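# Transfer 96-well plate from bench B1 into nest N1

## Task

Pick up the 96-well plate at bench position B1 and place it in the raised nest N1 so it lies flat within the nest's locating guides, oriented with well A1 (the plate's clipped corner) at the nest corner labelled A1. Dropping it a few millimetres during placement is acceptable, but a much larger drop onto N1 counts as failure. The plate must stay correctly seated without the robot holding it: open the gripper and withdraw the hand at the end.

## Robot and tools

Robot: two Kinova Gen3 7-joint arms, left_arm and right_arm, each ending in a Robotiq 2F-85 parallel gripper with a wrist camera (cam_left_wrist, cam_right_wrist, 504x504 each). One arm can do the job; the other may be parked out of the way. Keep the arms from colliding or pressing on each other.

Scene frame: origin on the table top between the arms, +z up, +x out over the table, left_arm on the +y side. Left/right are arm names, not image sides. Bases: left_arm at (+0.043, +0.300, 0), right_arm at (-0.054, -0.267, 0), both facing nearly along +x. Gripper axes: +z runs along the fingers away from the wrist, y is the closing direction. end_effector_position is the point between the pads when closed; closed fingertips extend about 19 mm beyond it, open ones about 6 mm. Closing pushes the tips about 13 mm further out, so leave that clearance above surfaces.

Row format (used by execute_actions and move): 16 numbers, each in [-1, 1], always including both arms: left dx, dy, dz, rx, ry, rz, left gripper position, left gripper speed, then the same eight for the right arm. dx..rz are an offset, not an absolute pose, expressed in that gripper's own axes and measured from its measured pose at the start of the action (for a move or a call's first action: the last pose reported in a result). Scale: 1.0 = 0.6 m for dx, dy, dz and 180 degrees for the rotation vector rx, ry, rz. Gripper position is absolute: +1 fully open (85 mm), 0 about 41 mm, pads touch near -0.8, -1 closes until blocked (full grip about 190-235 N per pad). Gripper speed: -1 about 20 mm/s, 0 about 85, +1 about 150. To leave a gripper unchanged, repeat its previous two numbers; a 0 is itself a command.

execute_actions(actions): list of actions; each action is a table of up to 15 rows, one row per 1/30 s step, the last row held to fill 15 steps (0.5 s). Every row is relative to the action's start pose, not the preceding row. Per step the target is clipped to 70 mm and 16 degrees from the measured pose, so long moves need several actions. An empty list just returns state and images.

move(target, speed, blocking): one 16-number row; each gripper follows a straight line to its offset target. speed in m/s, 0.002 to 0.5 (default 0.25), turning up to twice that in rad/s. Duration 0.5 to 10 s. No slowing for obstacles; faster contact hits harder, and aiming further beyond contact presses harder. blocking=false returns after 0.5 s; then use wait or stop before sending more. The result adds a move: line: done, off_target, moving, held or fault, plus limits (paced = pose clipped; held = a check blocked steps, after which the arm may surge) and each gripper's distance from target.

wait(seconds): 0-10 s, holds the last commands. stop(): brakes a running move; fingers keep going. zoom_image(camera, region [x0,y0,x1,y1], at most 504x504 px): closer view of the latest image. read_manual(section): licence text only. finished_scene(scene): ends the scene (1 or 2) irreversibly and reports success; the next scene's task follows.

Results: per-arm end_effector_position (m) and quat_wxyz in the scene frame (less accurate at long reach), Hand target lines, position_measured_pct (about 50 - 50*position; 0 = fully open; stopping short below about 90 means something is held or blocking, about 90+ means the pads met). A pose unreachable line means the clearance check altered or blocked a command.

Gripping: open fully, straddle the plate body across its width (the pads will not fit over the base flange), then close with position -1 and keep sending -1 while carrying. For a gentler grip, close to slightly narrower than the object. Release by sending a position wider than the plate. Well A1 is the clipped corner; match it to the N1 corner marked A1 before lowering. Lower nearly to the nest and let go from only a few millimetres; a long drop fails.

Hazards: contact torque reaching a joint's load limit (49.6 N m for the large joints, 31.2 for wrist joints, held weight included) stops that arm 10 s and drops the rest of the call. Holding loads heats motors: warnings from 60 °C, weak braking and sagging at 75 °C. Avoid knocking anything off the table (ends the scene), and avoid drops, slams and hard pushes. Objects may occasionally be nudged by outside pushes.

Each tool is called after ">>>" as name(argument=value, ...), one argument or row to a line, values as JSON.

## Session

>>> execute_actions(
  actions=[],
)

Scene clock: 0.00 s.
left_arm: end_effector_position=(+0.4935, +0.3050, +0.1993) position_measured_pct=0.0 end_effector_quat_wxyz=(-0.001, -0.005, +1.000, -0.000) | right_arm: end_effector_position=(+0.3293, +0.1706, +0.1579) position_measured_pct=0.0 end_effector_quat_wxyz=(-0.391, +0.630, -0.576, +0.345)
Joint positions: left_arm=[-0.057  0.435  0.001  1.655 -0.     1.053  1.514] | right_arm=[-1.713  0.845  0.513  1.964  1.524  0.668  0.424]
Joint velocities: left_arm=[-0.001  0.    -0.001  0.001  0.    -0.    -0.   ] | right_arm=[-0.    -0.002 -0.    -0.001 -0.001  0.001 -0.001]
Motor temperatures (°C, as the motors report them): left_arm=[33 33 31 32 40 38 40] | right_arm=[34 28 33 32 39 38 41]
Hand target (left_arm): +0.493, +0.305, +0.199; -0.001, -0.005, +1.000, -0.000
Hand target (right_arm): +0.329, +0.171, +0.158; -0.391, +0.630, -0.576, +0.345

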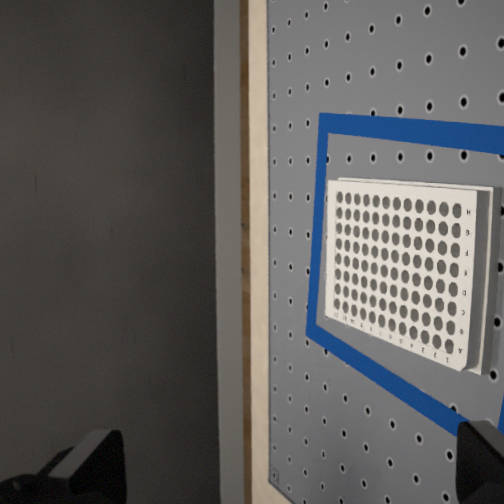

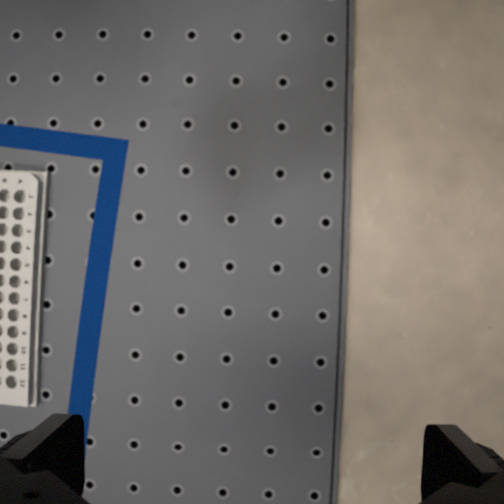

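>>> zoom_image(
  camera="cam_left_wrist",
  region=[0, 0, 504, 504],
)

>>> zoom_image(
  camera="cam_right_wrist",
  region=[0, 0, 504, 504],
)

Region (0, 0, 504, 504) of cam_left_wrist's 504x504 image, scaled by 1.000.

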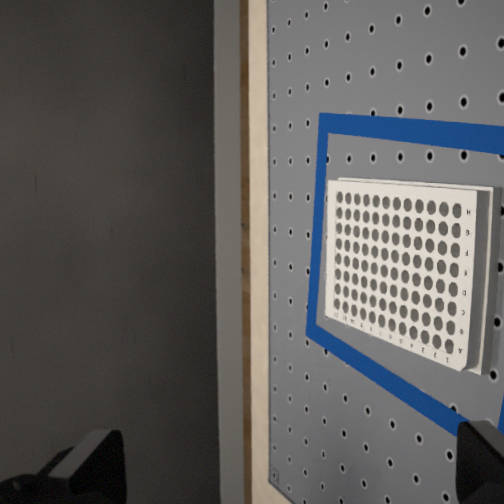

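Region (0, 0, 504, 504) of cam_right_wrist's 504x504 image, scaled by 1.000.

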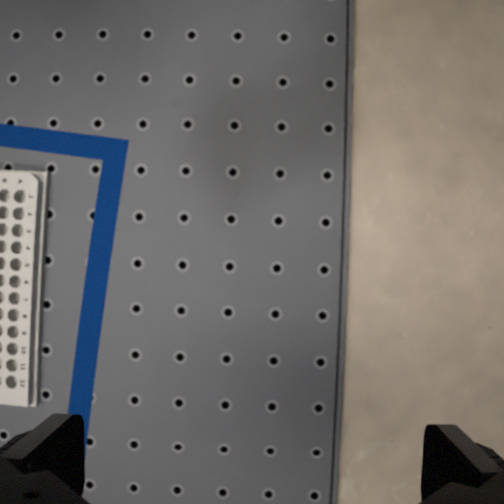

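>>> move(
  target=[0,0,0,0,0,0,1,0, 0.53,-0.28,-0.166,-0.348,0,0,1,0],
  speed=0.25,
)

Scene clock: 7.30 s.
left_arm: end_effector_position=(+0.4935, +0.3050, +0.1993) position_measured_pct=0.0 end_effector_quat_wxyz=(-0.001, -0.005, +1.000, -0.000) | right_arm: end_effector_position=(+0.3491, -0.1530, +0.3472) position_measured_pct=0.0 end_effector_quat_wxyz=(-0.007, +0.741, -0.672, -0.004)
Joint positions: left_arm=[-0.057  0.435  0.001  1.655 -0.     1.053  1.514] | right_arm=[-0.757  0.277  0.594  1.446 -0.169  1.459  3.074]
Joint velocities: left_arm=[ 0.002  0.     0.001 -0.001  0.    -0.     0.   ] | right_arm=[ 0.001  0.003  0.002 -0.002 -0.001 -0.     0.   ]
Motor temperatures (°C, as the motors report them): left_arm=[33 33 31 32 40 38 40] | right_arm=[34 28 33 32 39 39 41]
Hand target (left_arm): +0.493, +0.305, +0.199; -0.001, -0.005, +1.000, -0.000
Hand target (right_arm): +0.349, -0.153, +0.347; -0.007, +0.741, -0.672, -0.004
Off the commanded pose (left_arm): 0.000 m, 0 deg.
Off the commanded pose (right_arm): 0.003 m, 0 deg.
move: done; limits=paced

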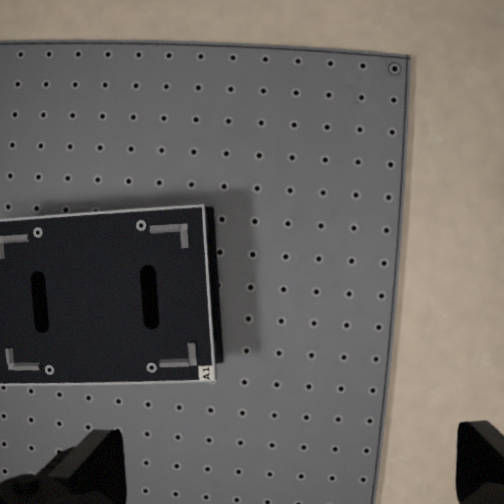

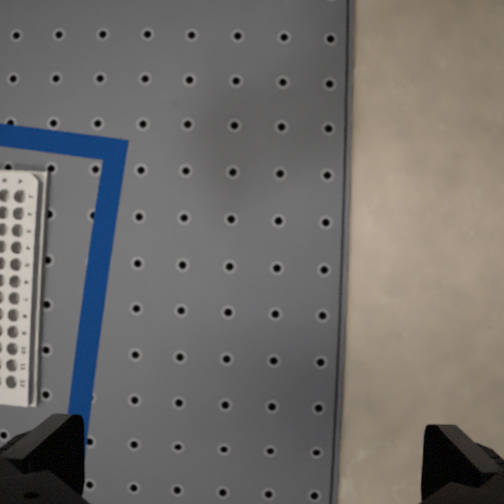

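>>> move(
  target=[0.063,-0.261,0.133,0,0,0,1,0, 0.372,-0.174,0.168,0,-0.333,0,1,0],
  speed=0.3,
)

Scene clock: 15.07 s.
left_arm: end_effector_position=(+0.4573, +0.1476, +0.1195) position_measured_pct=0.0 end_effector_quat_wxyz=(-0.001, -0.005, +1.000, -0.000) | right_arm: end_effector_position=(+0.4726, -0.3635, +0.2407) position_measured_pct=0.0 end_effector_quat_wxyz=(-0.342, +0.639, -0.579, -0.374)
Joint positions: left_arm=[ 0.286  0.532  0.028  1.801 -0.018  0.81   1.893] | right_arm=[ 0.424  1.073  0.363  0.858 -1.08   2.034  3.886]
Joint velocities: left_arm=[ 0.001  0.    -0.     0.     0.    -0.     0.   ] | right_arm=[ 0.002  0.002 -0.001 -0.003 -0.001 -0.001  0.   ]
Motor temperatures (°C, as the motors report them): left_arm=[33 34 31 32 40 38 40] | right_arm=[34 29 33 32 39 39 41]
Hand target (left_arm): +0.457, +0.148, +0.119; -0.001, -0.005, +1.000, -0.000
Hand target (right_arm): +0.473, -0.364, +0.241; -0.342, +0.639, -0.579, -0.374
Off the commanded pose (left_arm): 0.000 m, 0 deg.
Off the commanded pose (right_arm): 0.004 m, 0 deg.
move: off_target (right_arm)

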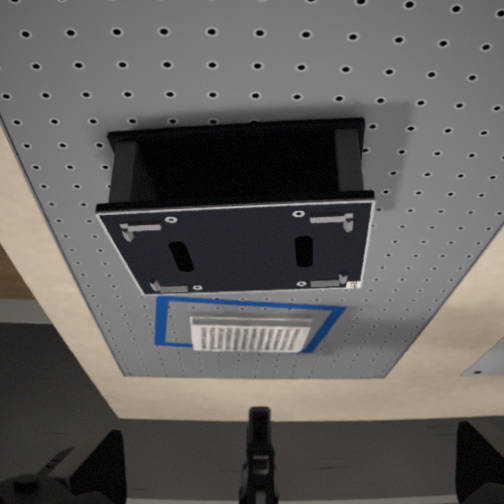

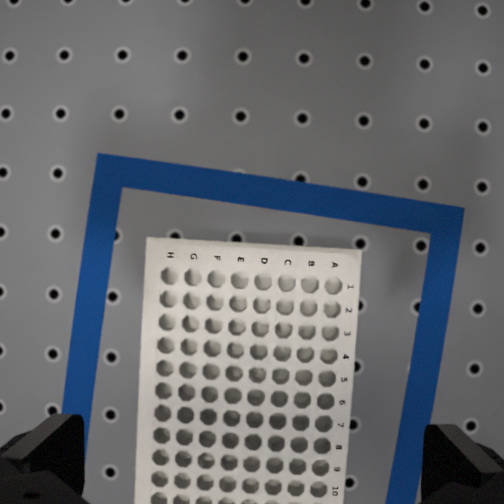

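>>> zoom_image(
  camera="cam_left_wrist",
  region=[170, 280, 350, 460],
)

>>> zoom_image(
  camera="cam_right_wrist",
  region=[120, 220, 400, 500],
)

Region (170, 280, 350, 460) of cam_left_wrist's 504x504 image, scaled by 2.800.

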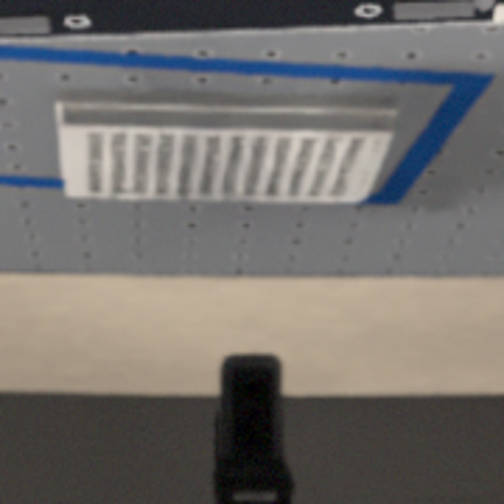

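Region (120, 220, 400, 500) of cam_right_wrist's 504x504 image, scaled by 1.800.

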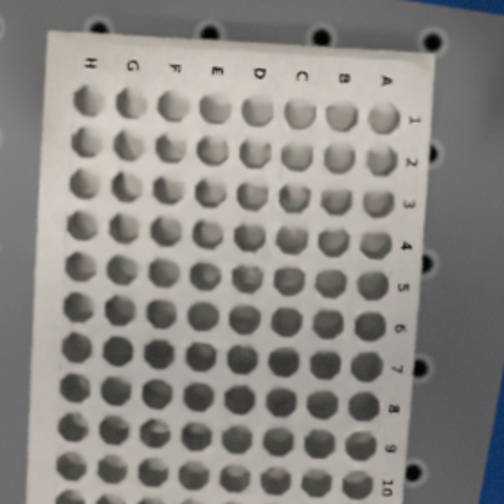

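>>> move(
  target=[-0.0133,-0.0065,0.12,0,0,0.009,1,0, 0,0,0,0,0,0,1,0],
  speed=0.15,
)

Scene clock: 19.13 s.
left_arm: end_effector_position=(+0.4653, +0.1437, +0.0477) position_measured_pct=0.0 end_effector_quat_wxyz=(-0.000, +0.009, +1.000, -0.001) | right_arm: end_effector_position=(+0.4726, -0.3635, +0.2407) position_measured_pct=0.0 end_effector_quat_wxyz=(-0.342, +0.639, -0.579, -0.374)
Joint positions: left_arm=[ 0.289  0.678  0.028  1.832 -0.028  0.632  1.876] | right_arm=[ 0.424  1.073  0.363  0.858 -1.08   2.034  3.886]
Joint velocities: left_arm=[-0.     0.007 -0.     0.001 -0.     0.     0.   ] | right_arm=[ 0.     0.001  0.001 -0.001  0.    -0.001  0.001]
Motor temperatures (°C, as the motors report them): left_arm=[33 34 31 32 40 38 40] | right_arm=[34 29 33 32 39 39 41]
Hand target (left_arm): +0.465, +0.144, +0.047; -0.001, +0.009, +1.000, -0.000
Hand target (right_arm): +0.473, -0.364, +0.241; -0.342, +0.639, -0.579, -0.374
Off the commanded pose (left_arm): 0.000 m, 0 deg.
Off the commanded pose (right_arm): 0.000 m, 0 deg.
move: done

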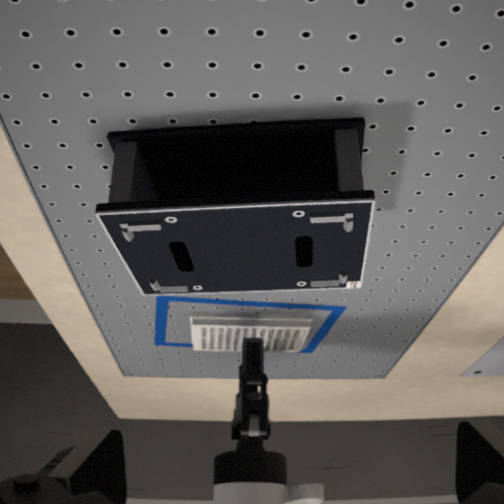

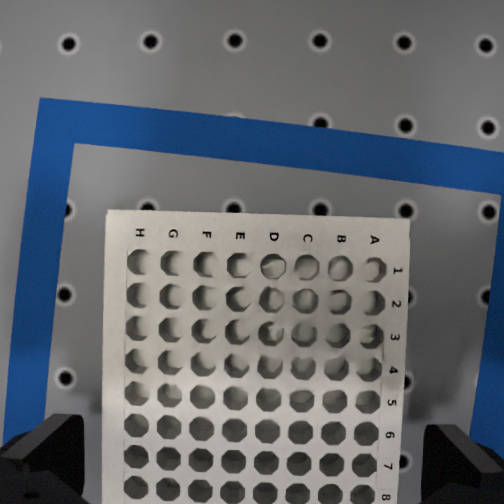

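>>> zoom_image(
  camera="cam_right_wrist",
  region=[40, 384, 160, 504],
)

>>> zoom_image(
  camera="cam_right_wrist",
  region=[350, 384, 470, 504],
)

>>> zoom_image(
  camera="cam_left_wrist",
  region=[180, 290, 320, 400],
)

Region (40, 384, 160, 504) of cam_right_wrist's 504x504 image, scaled by 4.200.

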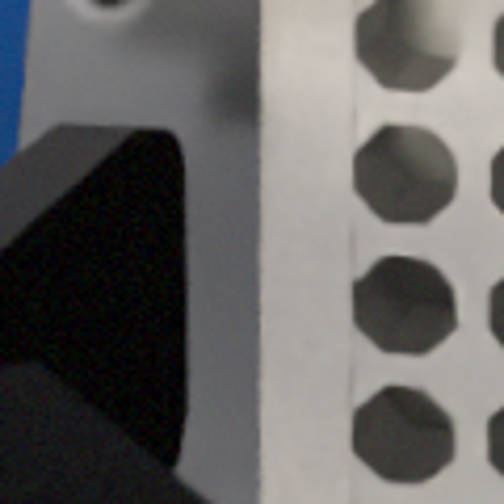

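Region (350, 384, 470, 504) of cam_right_wrist's 504x504 image, scaled by 4.200.

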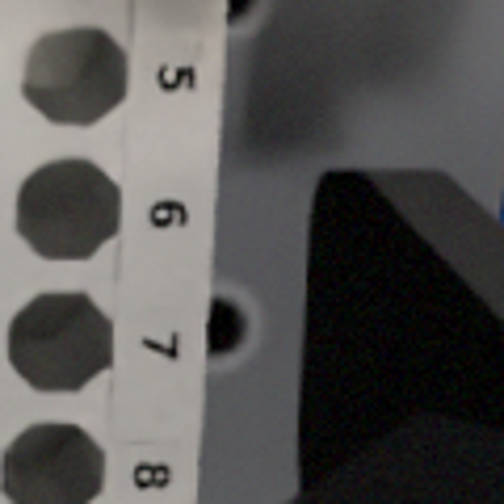

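Region (180, 290, 320, 400) of cam_left_wrist's 504x504 image, scaled by 3.600; it fills the top 396 rows of this view, and the rest is white.

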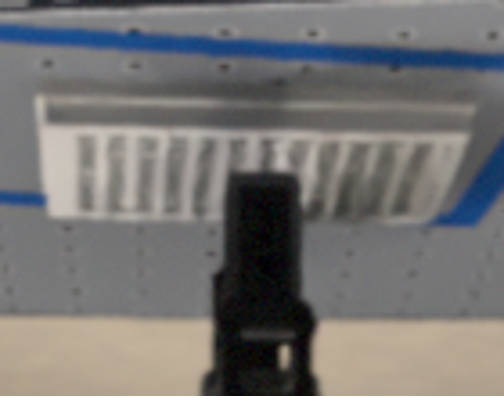

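>>> move(
  target=[0,-0.0011,0.025,0,0,0.001,1,0, 0,0,0,0,0,0,1,0],
  speed=0.05,
)

>>> zoom_image(
  camera="cam_right_wrist",
  region=[40, 384, 160, 504],
)

>>> zoom_image(
  camera="cam_right_wrist",
  region=[350, 384, 470, 504],
)

Scene clock: 22.63 s.
left_arm: end_effector_position=(+0.4653, +0.1431, +0.0328) position_measured_pct=0.0 end_effector_quat_wxyz=(-0.000, +0.011, +1.000, -0.001) | right_arm: end_effector_position=(+0.4726, -0.3635, +0.2407) position_measured_pct=0.0 end_effector_quat_wxyz=(-0.342, +0.639, -0.579, -0.374)
Joint positions: left_arm=[ 0.291  0.708  0.027  1.839 -0.029  0.594  1.875] | right_arm=[ 0.424  1.073  0.363  0.858 -1.08   2.034  3.886]
Joint velocities: left_arm=[ 0.002  0.002 -0.    -0.001 -0.    -0.     0.   ] | right_arm=[ 0.     0.     0.     0.    -0.     0.     0.001]
Motor temperatures (°C, as the motors report them): left_arm=[33 34 31 32 40 38 40] | right_arm=[34 29 33 32 39 39 41]
Hand target (left_arm): +0.465, +0.143, +0.033; -0.000, +0.011, +1.000, -0.001
Hand target (right_arm): +0.473, -0.364, +0.241; -0.342, +0.639, -0.579, -0.374
Off the commanded pose (left_arm): 0.000 m, 0 deg.
Off the commanded pose (right_arm): 0.000 m, 0 deg.
move: done

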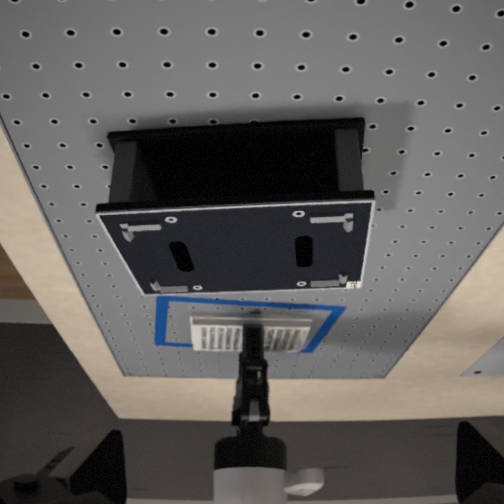

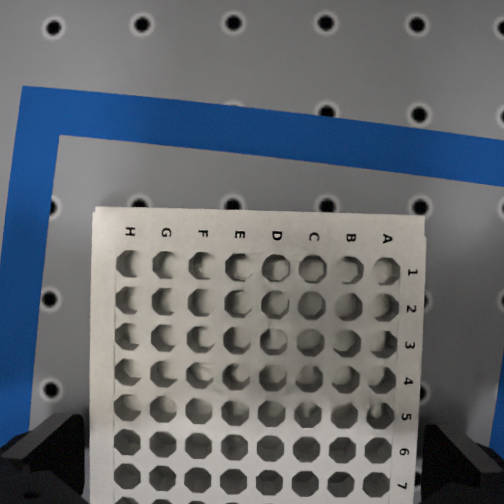

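Region (40, 384, 160, 504) of cam_right_wrist's 504x504 image, scaled by 4.200.

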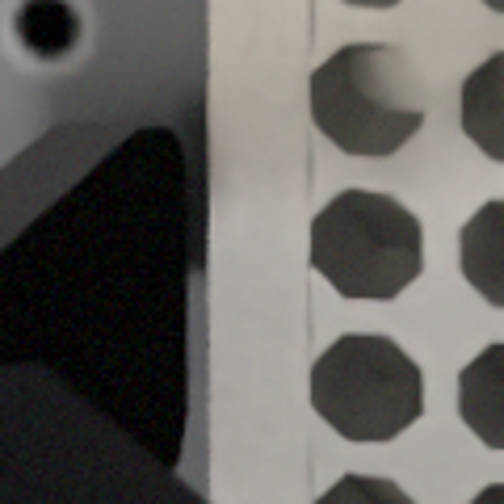

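Region (350, 384, 470, 504) of cam_right_wrist's 504x504 image, scaled by 4.200.

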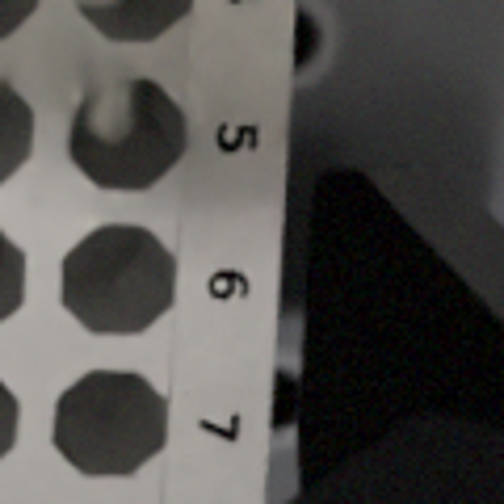

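>>> move(
  target=[0,-0.0003,0.0167,0,0,0,1,0, 0,0,0,0,0,0,1,0],
  speed=0.03,
)

>>> zoom_image(
  camera="cam_left_wrist",
  region=[200, 295, 300, 375],
)

Scene clock: 24.00 s.
left_arm: end_effector_position=(+0.4654, +0.1429, +0.0230) position_measured_pct=0.0 end_effector_quat_wxyz=(+0.000, +0.011, +1.000, -0.001) | right_arm: end_effector_position=(+0.4726, -0.3635, +0.2407) position_measured_pct=0.0 end_effector_quat_wxyz=(-0.342, +0.639, -0.579, -0.374)
Joint positions: left_arm=[ 0.293  0.728  0.026  1.843 -0.03   0.57   1.876] | right_arm=[ 0.424  1.073  0.363  0.858 -1.08   2.034  3.886]
Joint velocities: left_arm=[-0.001  0.001 -0.001 -0.001  0.     0.     0.   ] | right_arm=[-0.001  0.    -0.002  0.001 -0.     0.001 -0.   ]
Motor temperatures (°C, as the motors report them): left_arm=[33 34 31 32 40 38 40] | right_arm=[34 29 33 32 39 39 41]
Hand target (left_arm): +0.465, +0.143, +0.023; -0.000, +0.011, +1.000, -0.001
Hand target (right_arm): +0.473, -0.364, +0.241; -0.342, +0.639, -0.579, -0.374
Off the commanded pose (left_arm): 0.000 m, 0 deg.
Off the commanded pose (right_arm): 0.000 m, 0 deg.
move: done

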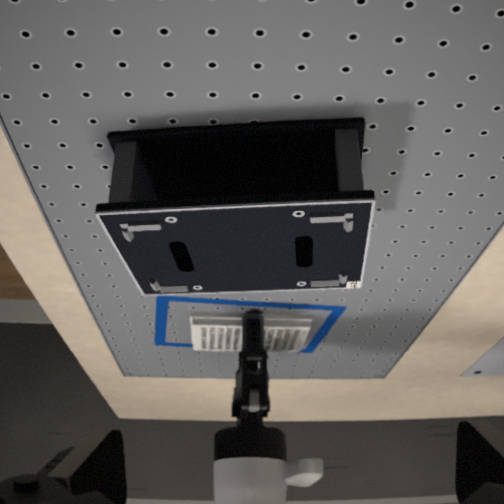

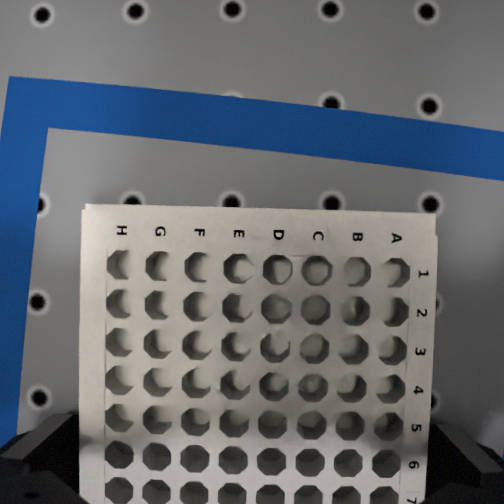

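Region (200, 295, 300, 375) of cam_left_wrist's 504x504 image, scaled by 5.040; it fills the top 403 rows of this view, and the rest is white.

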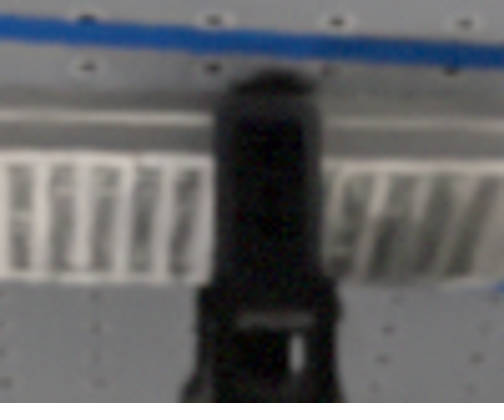

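>>> execute_actions(
  actions=[
    [[0,0,0,0,0,0,0.85,-0.8, 0,0,0,0,0,0,1,0]],
  ],
)

Scene clock: 25.67 s.
left_arm: end_effector_position=(+0.4656, +0.1430, +0.0246) position_measured_pct=6.0 end_effector_quat_wxyz=(+0.001, +0.011, +1.000, -0.001) | right_arm: end_effector_position=(+0.4726, -0.3635, +0.2407) position_measured_pct=0.0 end_effector_quat_wxyz=(-0.342, +0.639, -0.579, -0.374)
Joint positions: left_arm=[ 0.293  0.725  0.026  1.844 -0.03   0.572  1.876] | right_arm=[ 0.424  1.073  0.363  0.858 -1.08   2.034  3.886]
Joint velocities: left_arm=[ 0.001  0.001  0.001 -0.001 -0.     0.001  0.   ] | right_arm=[ 0.    -0.     0.    -0.001  0.001 -0.     0.   ]
Motor temperatures (°C, as the motors report them): left_arm=[33 34 31 32 40 38 40] | right_arm=[34 29 33 32 39 39 41]
Hand target (left_arm): +0.465, +0.143, +0.023; -0.000, +0.011, +1.000, -0.001
Hand target (right_arm): +0.473, -0.364, +0.241; -0.342, +0.639, -0.579, -0.374
Off the commanded pose (left_arm): 0.002 m, 0 deg.
Off the commanded pose (right_arm): 0.000 m, 0 deg.

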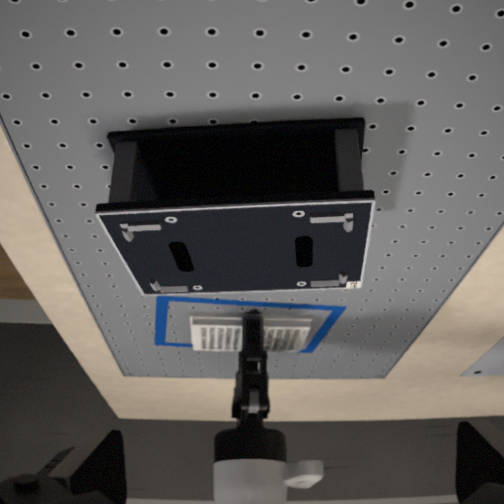

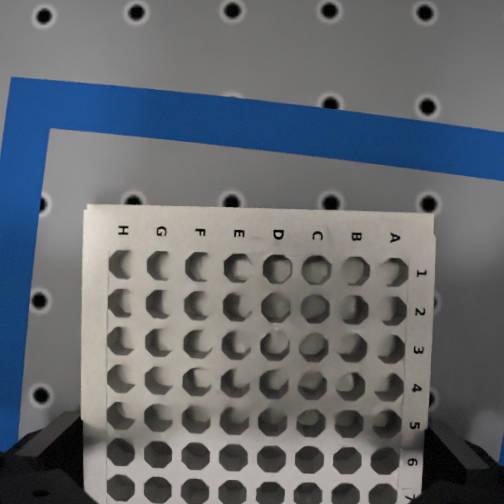

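>>> move(
  target=[-0.02,-0.13,-0.167,0,0,-0.015,0.85,-0.8, 0,0,0,0,0,0,1,0],
  speed=0.2,
)

Scene clock: 29.70 s.
left_arm: end_effector_position=(+0.4760, +0.0650, +0.1250) position_measured_pct=6.0 end_effector_quat_wxyz=(+0.001, -0.013, +1.000, -0.001) | right_arm: end_effector_position=(+0.4726, -0.3635, +0.2407) position_measured_pct=0.0 end_effector_quat_wxyz=(-0.342, +0.639, -0.579, -0.374)
Joint positions: left_arm=[ 0.443  0.615  0.021  1.615 -0.014  0.911  2.056] | right_arm=[ 0.424  1.073  0.363  0.858 -1.08   2.034  3.886]
Joint velocities: left_arm=[ 0.002 -0.     0.002 -0.001 -0.002  0.001  0.002] | right_arm=[-0.    -0.     0.    -0.001  0.    -0.    -0.001]
Motor temperatures (°C, as the motors report them): left_arm=[33 34 31 32 40 38 40] | right_arm=[34 29 33 32 39 39 41]
Hand target (left_arm): +0.476, +0.065, +0.125; +0.001, -0.013, +1.000, -0.001
Hand target (right_arm): +0.473, -0.364, +0.241; -0.342, +0.639, -0.579, -0.374
Off the commanded pose (left_arm): 0.000 m, 0 deg.
Off the commanded pose (right_arm): 0.000 m, 0 deg.
move: done

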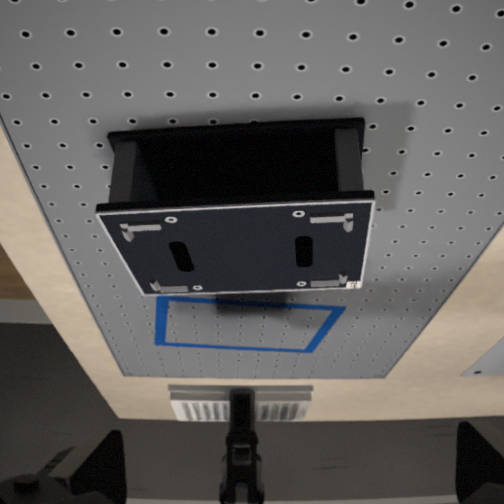

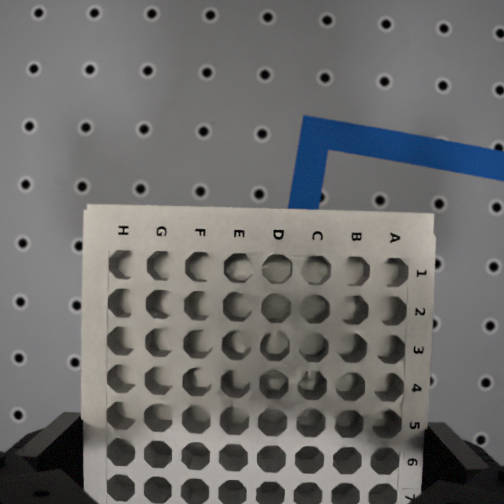

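>>> move(
  target=[-0.025,-0.384,-0.0167,0,0,-0.025,0.85,-0.8, 0,0,0,0,0,0,1,0],
  speed=0.22,
)

Scene clock: 31.67 s.
left_arm: end_effector_position=(+0.4973, -0.1648, +0.1359) position_measured_pct=6.0 end_effector_quat_wxyz=(+0.001, -0.053, +0.999, -0.001) | right_arm: end_effector_position=(+0.4726, -0.3635, +0.2407) position_measured_pct=0.0 end_effector_quat_wxyz=(-0.342, +0.639, -0.579, -0.374)
Joint positions: left_arm=[ 0.76   0.959  0.023  0.868 -0.019  1.312  2.444] | right_arm=[ 0.424  1.073  0.363  0.858 -1.08   2.034  3.886]
Joint velocities: left_arm=[ 0.002  0.014  0.002 -0.005 -0.001  0.003  0.   ] | right_arm=[ 0.    -0.002  0.001 -0.001  0.    -0.     0.   ]
Motor temperatures (°C, as the motors report them): left_arm=[33 34 31 32 40 38 40] | right_arm=[34 29 33 32 39 39 41]
Hand target (left_arm): +0.497, -0.165, +0.135; +0.000, -0.052, +0.999, -0.001
Hand target (right_arm): +0.473, -0.364, +0.241; -0.342, +0.639, -0.579, -0.374
Off the commanded pose (left_arm): 0.001 m, 0 deg.
Off the commanded pose (right_arm): 0.000 m, 0 deg.
move: done

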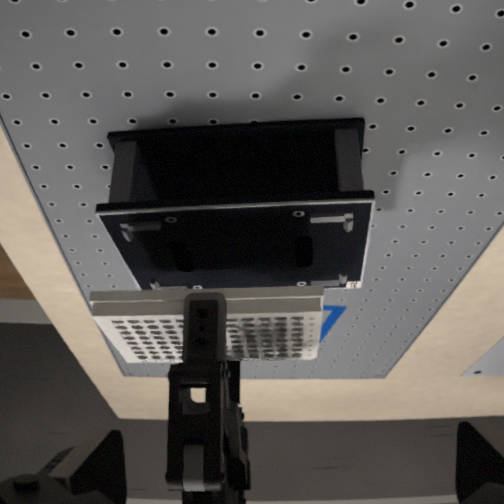

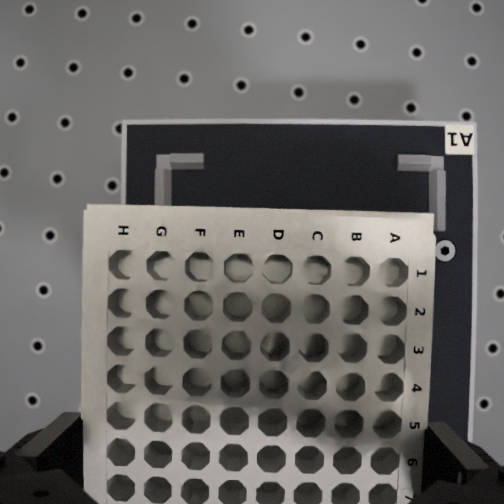

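>>> zoom_image(
  camera="cam_right_wrist",
  region=[70, 100, 290, 260],
)

>>> zoom_image(
  camera="cam_right_wrist",
  region=[284, 100, 504, 260],
)

Region (70, 100, 290, 260) of cam_right_wrist's 504x504 image, scaled by 2.291; it fills the top 367 rows of this view, and the rest is white.

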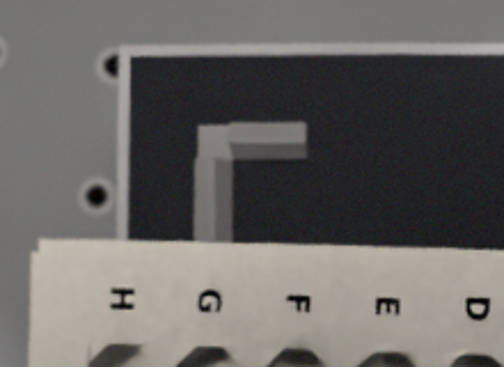

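Region (284, 100, 504, 260) of cam_right_wrist's 504x504 image, scaled by 2.291; it fills the top 367 rows of this view, and the rest is white.

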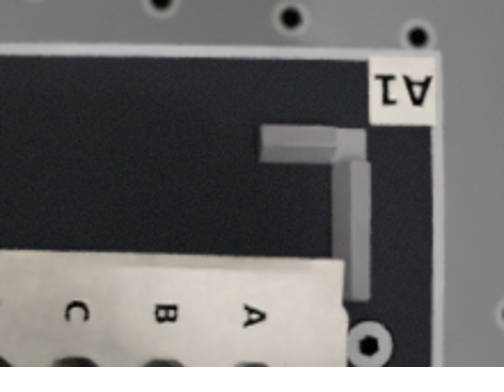

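>>> move(
  target=[0.012,0.0277,0.055,0,0,-0.0076,0.85,-0.8, 0,0,0,0,0,0,1,0],
  speed=0.08,
)

>>> zoom_image(
  camera="cam_right_wrist",
  region=[50, 130, 190, 250],
)

>>> zoom_image(
  camera="cam_right_wrist",
  region=[340, 130, 480, 250],
)

Scene clock: 35.73 s.
left_arm: end_effector_position=(+0.4884, -0.1491, +0.1025) position_measured_pct=6.0 end_effector_quat_wxyz=(+0.001, -0.064, +0.998, -0.001) | right_arm: end_effector_position=(+0.4726, -0.3635, +0.2407) position_measured_pct=0.0 end_effector_quat_wxyz=(-0.342, +0.639, -0.579, -0.374)
Joint positions: left_arm=[ 0.754  0.941  0.014  1.017 -0.012  1.181  2.457] | right_arm=[ 0.424  1.073  0.363  0.858 -1.08   2.034  3.886]
Joint velocities: left_arm=[ 0.    -0.005  0.     0.002  0.    -0.001 -0.   ] | right_arm=[-0.     0.001  0.     0.     0.001 -0.001  0.001]
Motor temperatures (°C, as the motors report them): left_arm=[33 34 31 32 40 38 40] | right_arm=[34 29 33 32 39 39 41]
Hand target (left_arm): +0.488, -0.149, +0.103; +0.001, -0.064, +0.998, -0.001
Hand target (right_arm): +0.473, -0.364, +0.241; -0.342, +0.639, -0.579, -0.374
Off the commanded pose (left_arm): 0.000 m, 0 deg.
Off the commanded pose (right_arm): 0.000 m, 0 deg.
move: done

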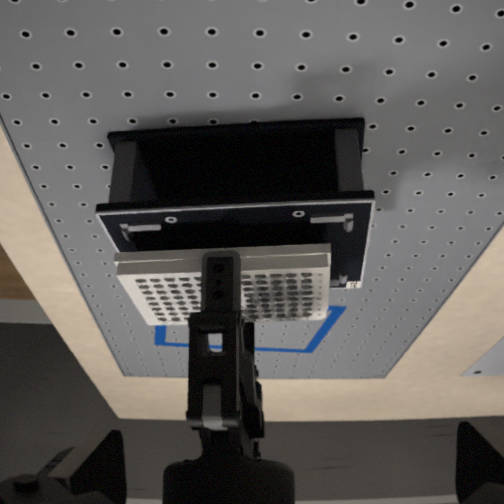

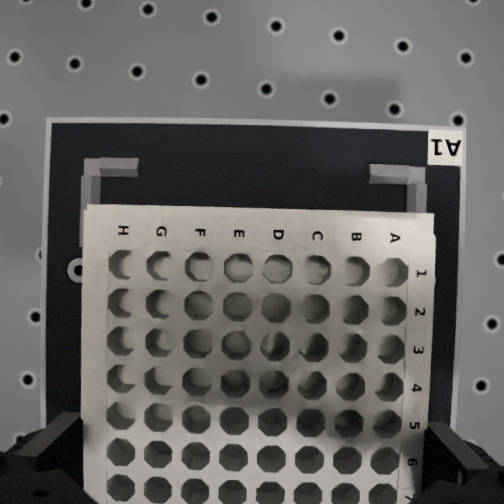

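Region (50, 130, 190, 250) of cam_right_wrist's 504x504 image, scaled by 3.600; it fills the top 432 rows of this view, and the rest is white.

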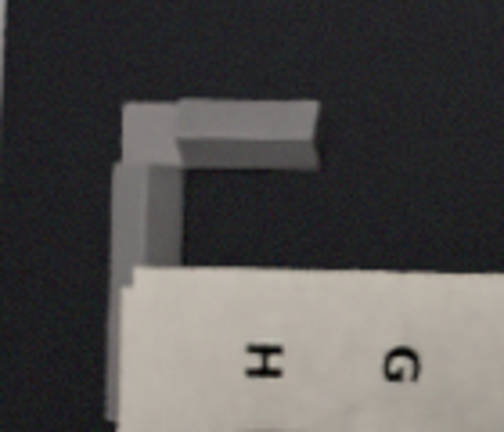

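Region (340, 130, 480, 250) of cam_right_wrist's 504x504 image, scaled by 3.600; it fills the top 432 rows of this view, and the rest is white.

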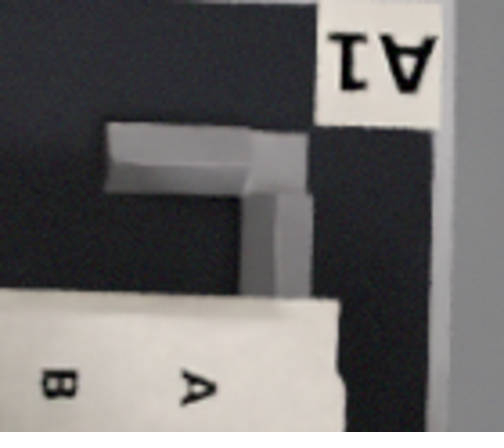

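>>> move(
  target=[0.008,-0.003,0.0133,0,0,0,0.85,-0.8, 0,0,0,0,0,0,1,0],
  speed=0.04,
)

>>> zoom_image(
  camera="cam_right_wrist",
  region=[50, 130, 190, 250],
)

>>> zoom_image(
  camera="cam_right_wrist",
  region=[340, 130, 480, 250],
)

>>> zoom_image(
  camera="cam_left_wrist",
  region=[90, 190, 380, 330],
)

Scene clock: 38.37 s.
left_arm: end_effector_position=(+0.4839, -0.1515, +0.0946) position_measured_pct=6.0 end_effector_quat_wxyz=(+0.001, -0.064, +0.998, -0.001) | right_arm: end_effector_position=(+0.4726, -0.3635, +0.2407) position_measured_pct=0.0 end_effector_quat_wxyz=(-0.342, +0.639, -0.579, -0.374)
Joint positions: left_arm=[ 0.762  0.946  0.014  1.034 -0.012  1.159  2.464] | right_arm=[ 0.424  1.073  0.363  0.858 -1.08   2.034  3.886]
Joint velocities: left_arm=[-0.    -0.001 -0.001 -0.    -0.    -0.     0.   ] | right_arm=[ 0.    -0.002 -0.001  0.001 -0.     0.     0.   ]
Motor temperatures (°C, as the motors report them): left_arm=[33 34 31 32 40 38 40] | right_arm=[34 29 33 32 39 39 41]
Hand target (left_arm): +0.484, -0.152, +0.095; +0.001, -0.064, +0.998, -0.001
Hand target (right_arm): +0.473, -0.364, +0.241; -0.342, +0.639, -0.579, -0.374
Off the commanded pose (left_arm): 0.000 m, 0 deg.
Off the commanded pose (right_arm): 0.000 m, 0 deg.
move: done

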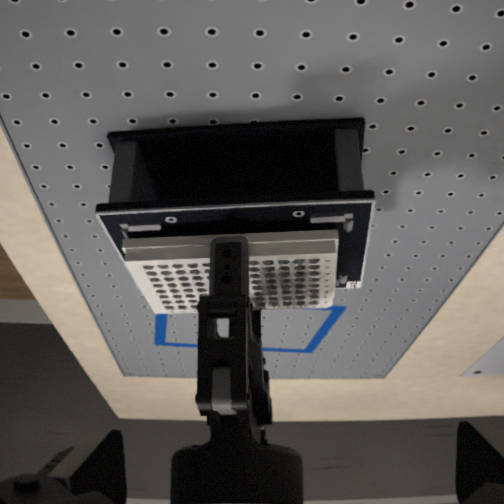

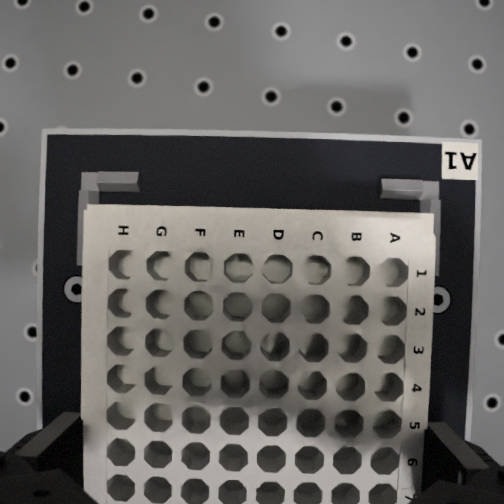

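Region (50, 130, 190, 250) of cam_right_wrist's 504x504 image, scaled by 3.600; it fills the top 432 rows of this view, and the rest is white.

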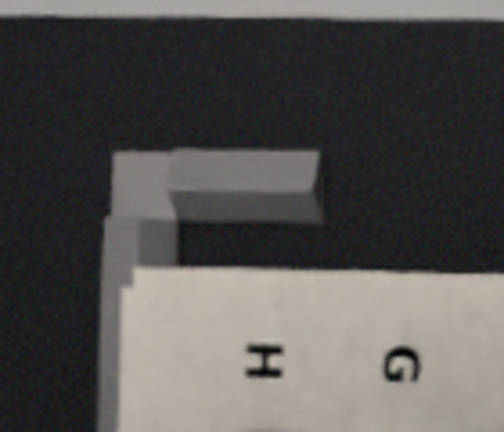

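Region (340, 130, 480, 250) of cam_right_wrist's 504x504 image, scaled by 3.600; it fills the top 432 rows of this view, and the rest is white.

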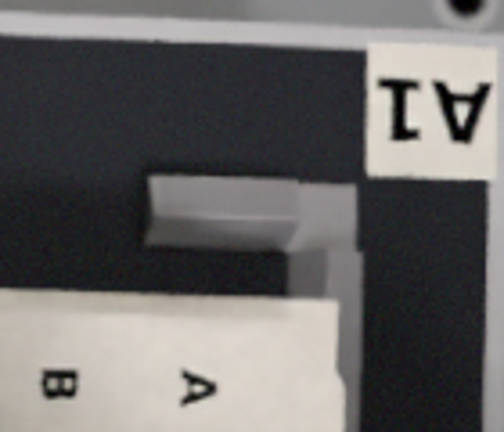

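Region (90, 190, 380, 330) of cam_left_wrist's 504x504 image, scaled by 1.738; it fills the top 243 rows of this view, and the rest is white.

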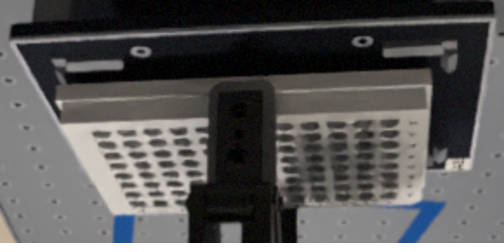

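>>> move(
  target=[0.0062,0,0.002,0,0,0,0.85,-0.8, 0,0,0,0,0,0,1,0],
  speed=0.03,
)

>>> move(
  target=[0,0,0.011,0,0,0,0.85,-0.8, 0,0,0,0,0,0,1,0],
  speed=0.015,
)

>>> zoom_image(
  camera="cam_right_wrist",
  region=[50, 160, 190, 280],
)

>>> zoom_image(
  camera="cam_right_wrist",
  region=[340, 160, 480, 280],
)

>>> zoom_image(
  camera="cam_left_wrist",
  region=[90, 190, 380, 330],
)

Scene clock: 41.10 s.
left_arm: end_effector_position=(+0.4802, -0.1520, +0.0933) position_measured_pct=6.0 end_effector_quat_wxyz=(+0.001, -0.064, +0.998, -0.001) | right_arm: end_effector_position=(+0.4726, -0.3635, +0.2407) position_measured_pct=0.0 end_effector_quat_wxyz=(-0.342, +0.639, -0.579, -0.374)
Joint positions: left_arm=[ 0.767  0.942  0.013  1.047 -0.011  1.15   2.469] | right_arm=[ 0.424  1.073  0.363  0.858 -1.08   2.034  3.886]
Joint velocities: left_arm=[-0.001 -0.001 -0.     0.001 -0.    -0.     0.   ] | right_arm=[-0.001 -0.001  0.    -0.     0.001 -0.002  0.001]
Motor temperatures (°C, as the motors report them): left_arm=[33 34 31 32 40 38 40] | right_arm=[34 29 33 33 39 39 41]
Hand target (left_arm): +0.480, -0.152, +0.093; +0.001, -0.064, +0.998, -0.001
Hand target (right_arm): +0.473, -0.364, +0.241; -0.342, +0.639, -0.579, -0.374
Off the commanded pose (left_arm): 0.000 m, 0 deg.
Off the commanded pose (right_arm): 0.000 m, 0 deg.
move: done

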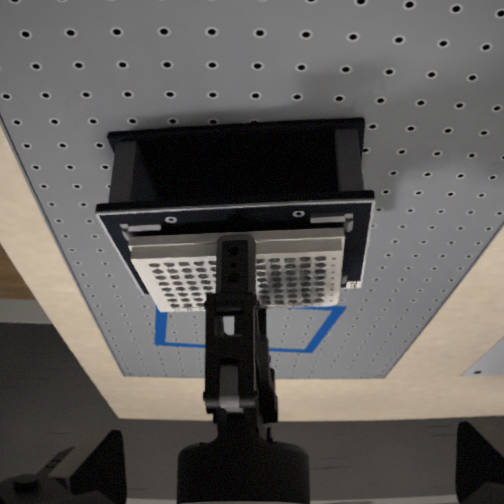

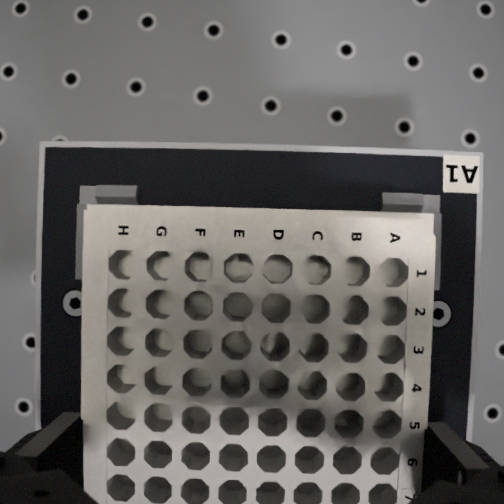

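Scene clock: 41.80 s.
left_arm: end_effector_position=(+0.4801, -0.1521, +0.0867) position_measured_pct=6.0 end_effector_quat_wxyz=(+0.001, -0.064, +0.998, -0.001) | right_arm: end_effector_position=(+0.4726, -0.3635, +0.2407) position_measured_pct=0.0 end_effector_quat_wxyz=(-0.342, +0.639, -0.579, -0.374)
Joint positions: left_arm=[ 0.767  0.95   0.013  1.054 -0.011  1.136  2.468] | right_arm=[ 0.424  1.073  0.363  0.858 -1.08   2.034  3.886]
Joint velocities: left_arm=[ 0. -0. -0. -0.  0. -0. -0.] | right_arm=[ 0.    -0.     0.001  0.001  0.     0.     0.001]
Motor temperatures (°C, as the motors report them): left_arm=[33 34 31 32 40 38 40] | right_arm=[34 29 33 33 39 39 41]
Hand target (left_arm): +0.480, -0.152, +0.087; +0.001, -0.064, +0.998, -0.001
Hand target (right_arm): +0.473, -0.364, +0.241; -0.342, +0.639, -0.579, -0.374
Off the commanded pose (left_arm): 0.000 m, 0 deg.
Off the commanded pose (right_arm): 0.000 m, 0 deg.
move: done

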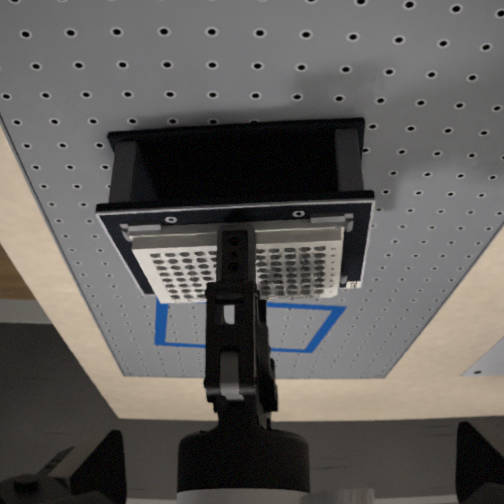

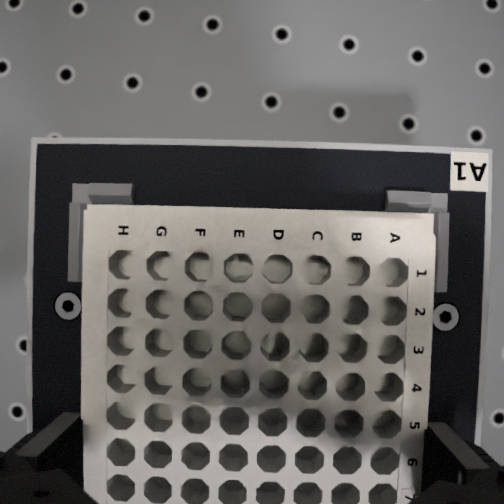

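Region (50, 160, 190, 280) of cam_right_wrist's 504x504 image, scaled by 3.600; it fills the top 432 rows of this view, and the rest is white.

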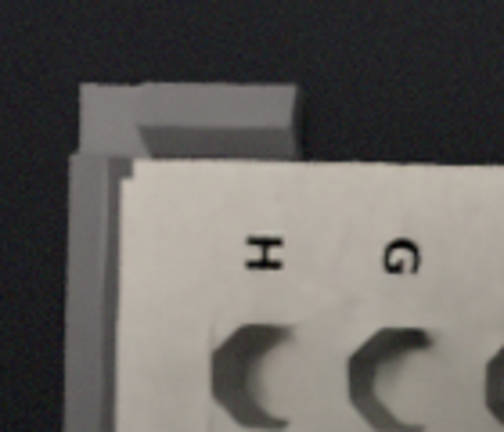

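Region (340, 160, 480, 280) of cam_right_wrist's 504x504 image, scaled by 3.600; it fills the top 432 rows of this view, and the rest is white.

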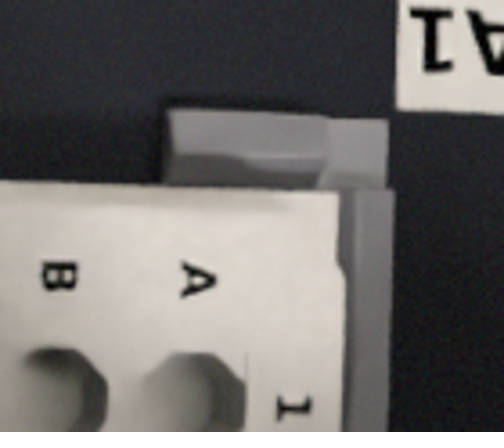

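Region (90, 190, 380, 330) of cam_left_wrist's 504x504 image, scaled by 1.738; it fills the top 243 rows of this view, and the rest is white.

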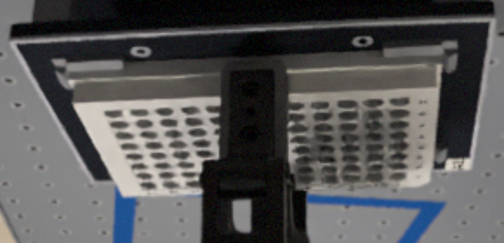

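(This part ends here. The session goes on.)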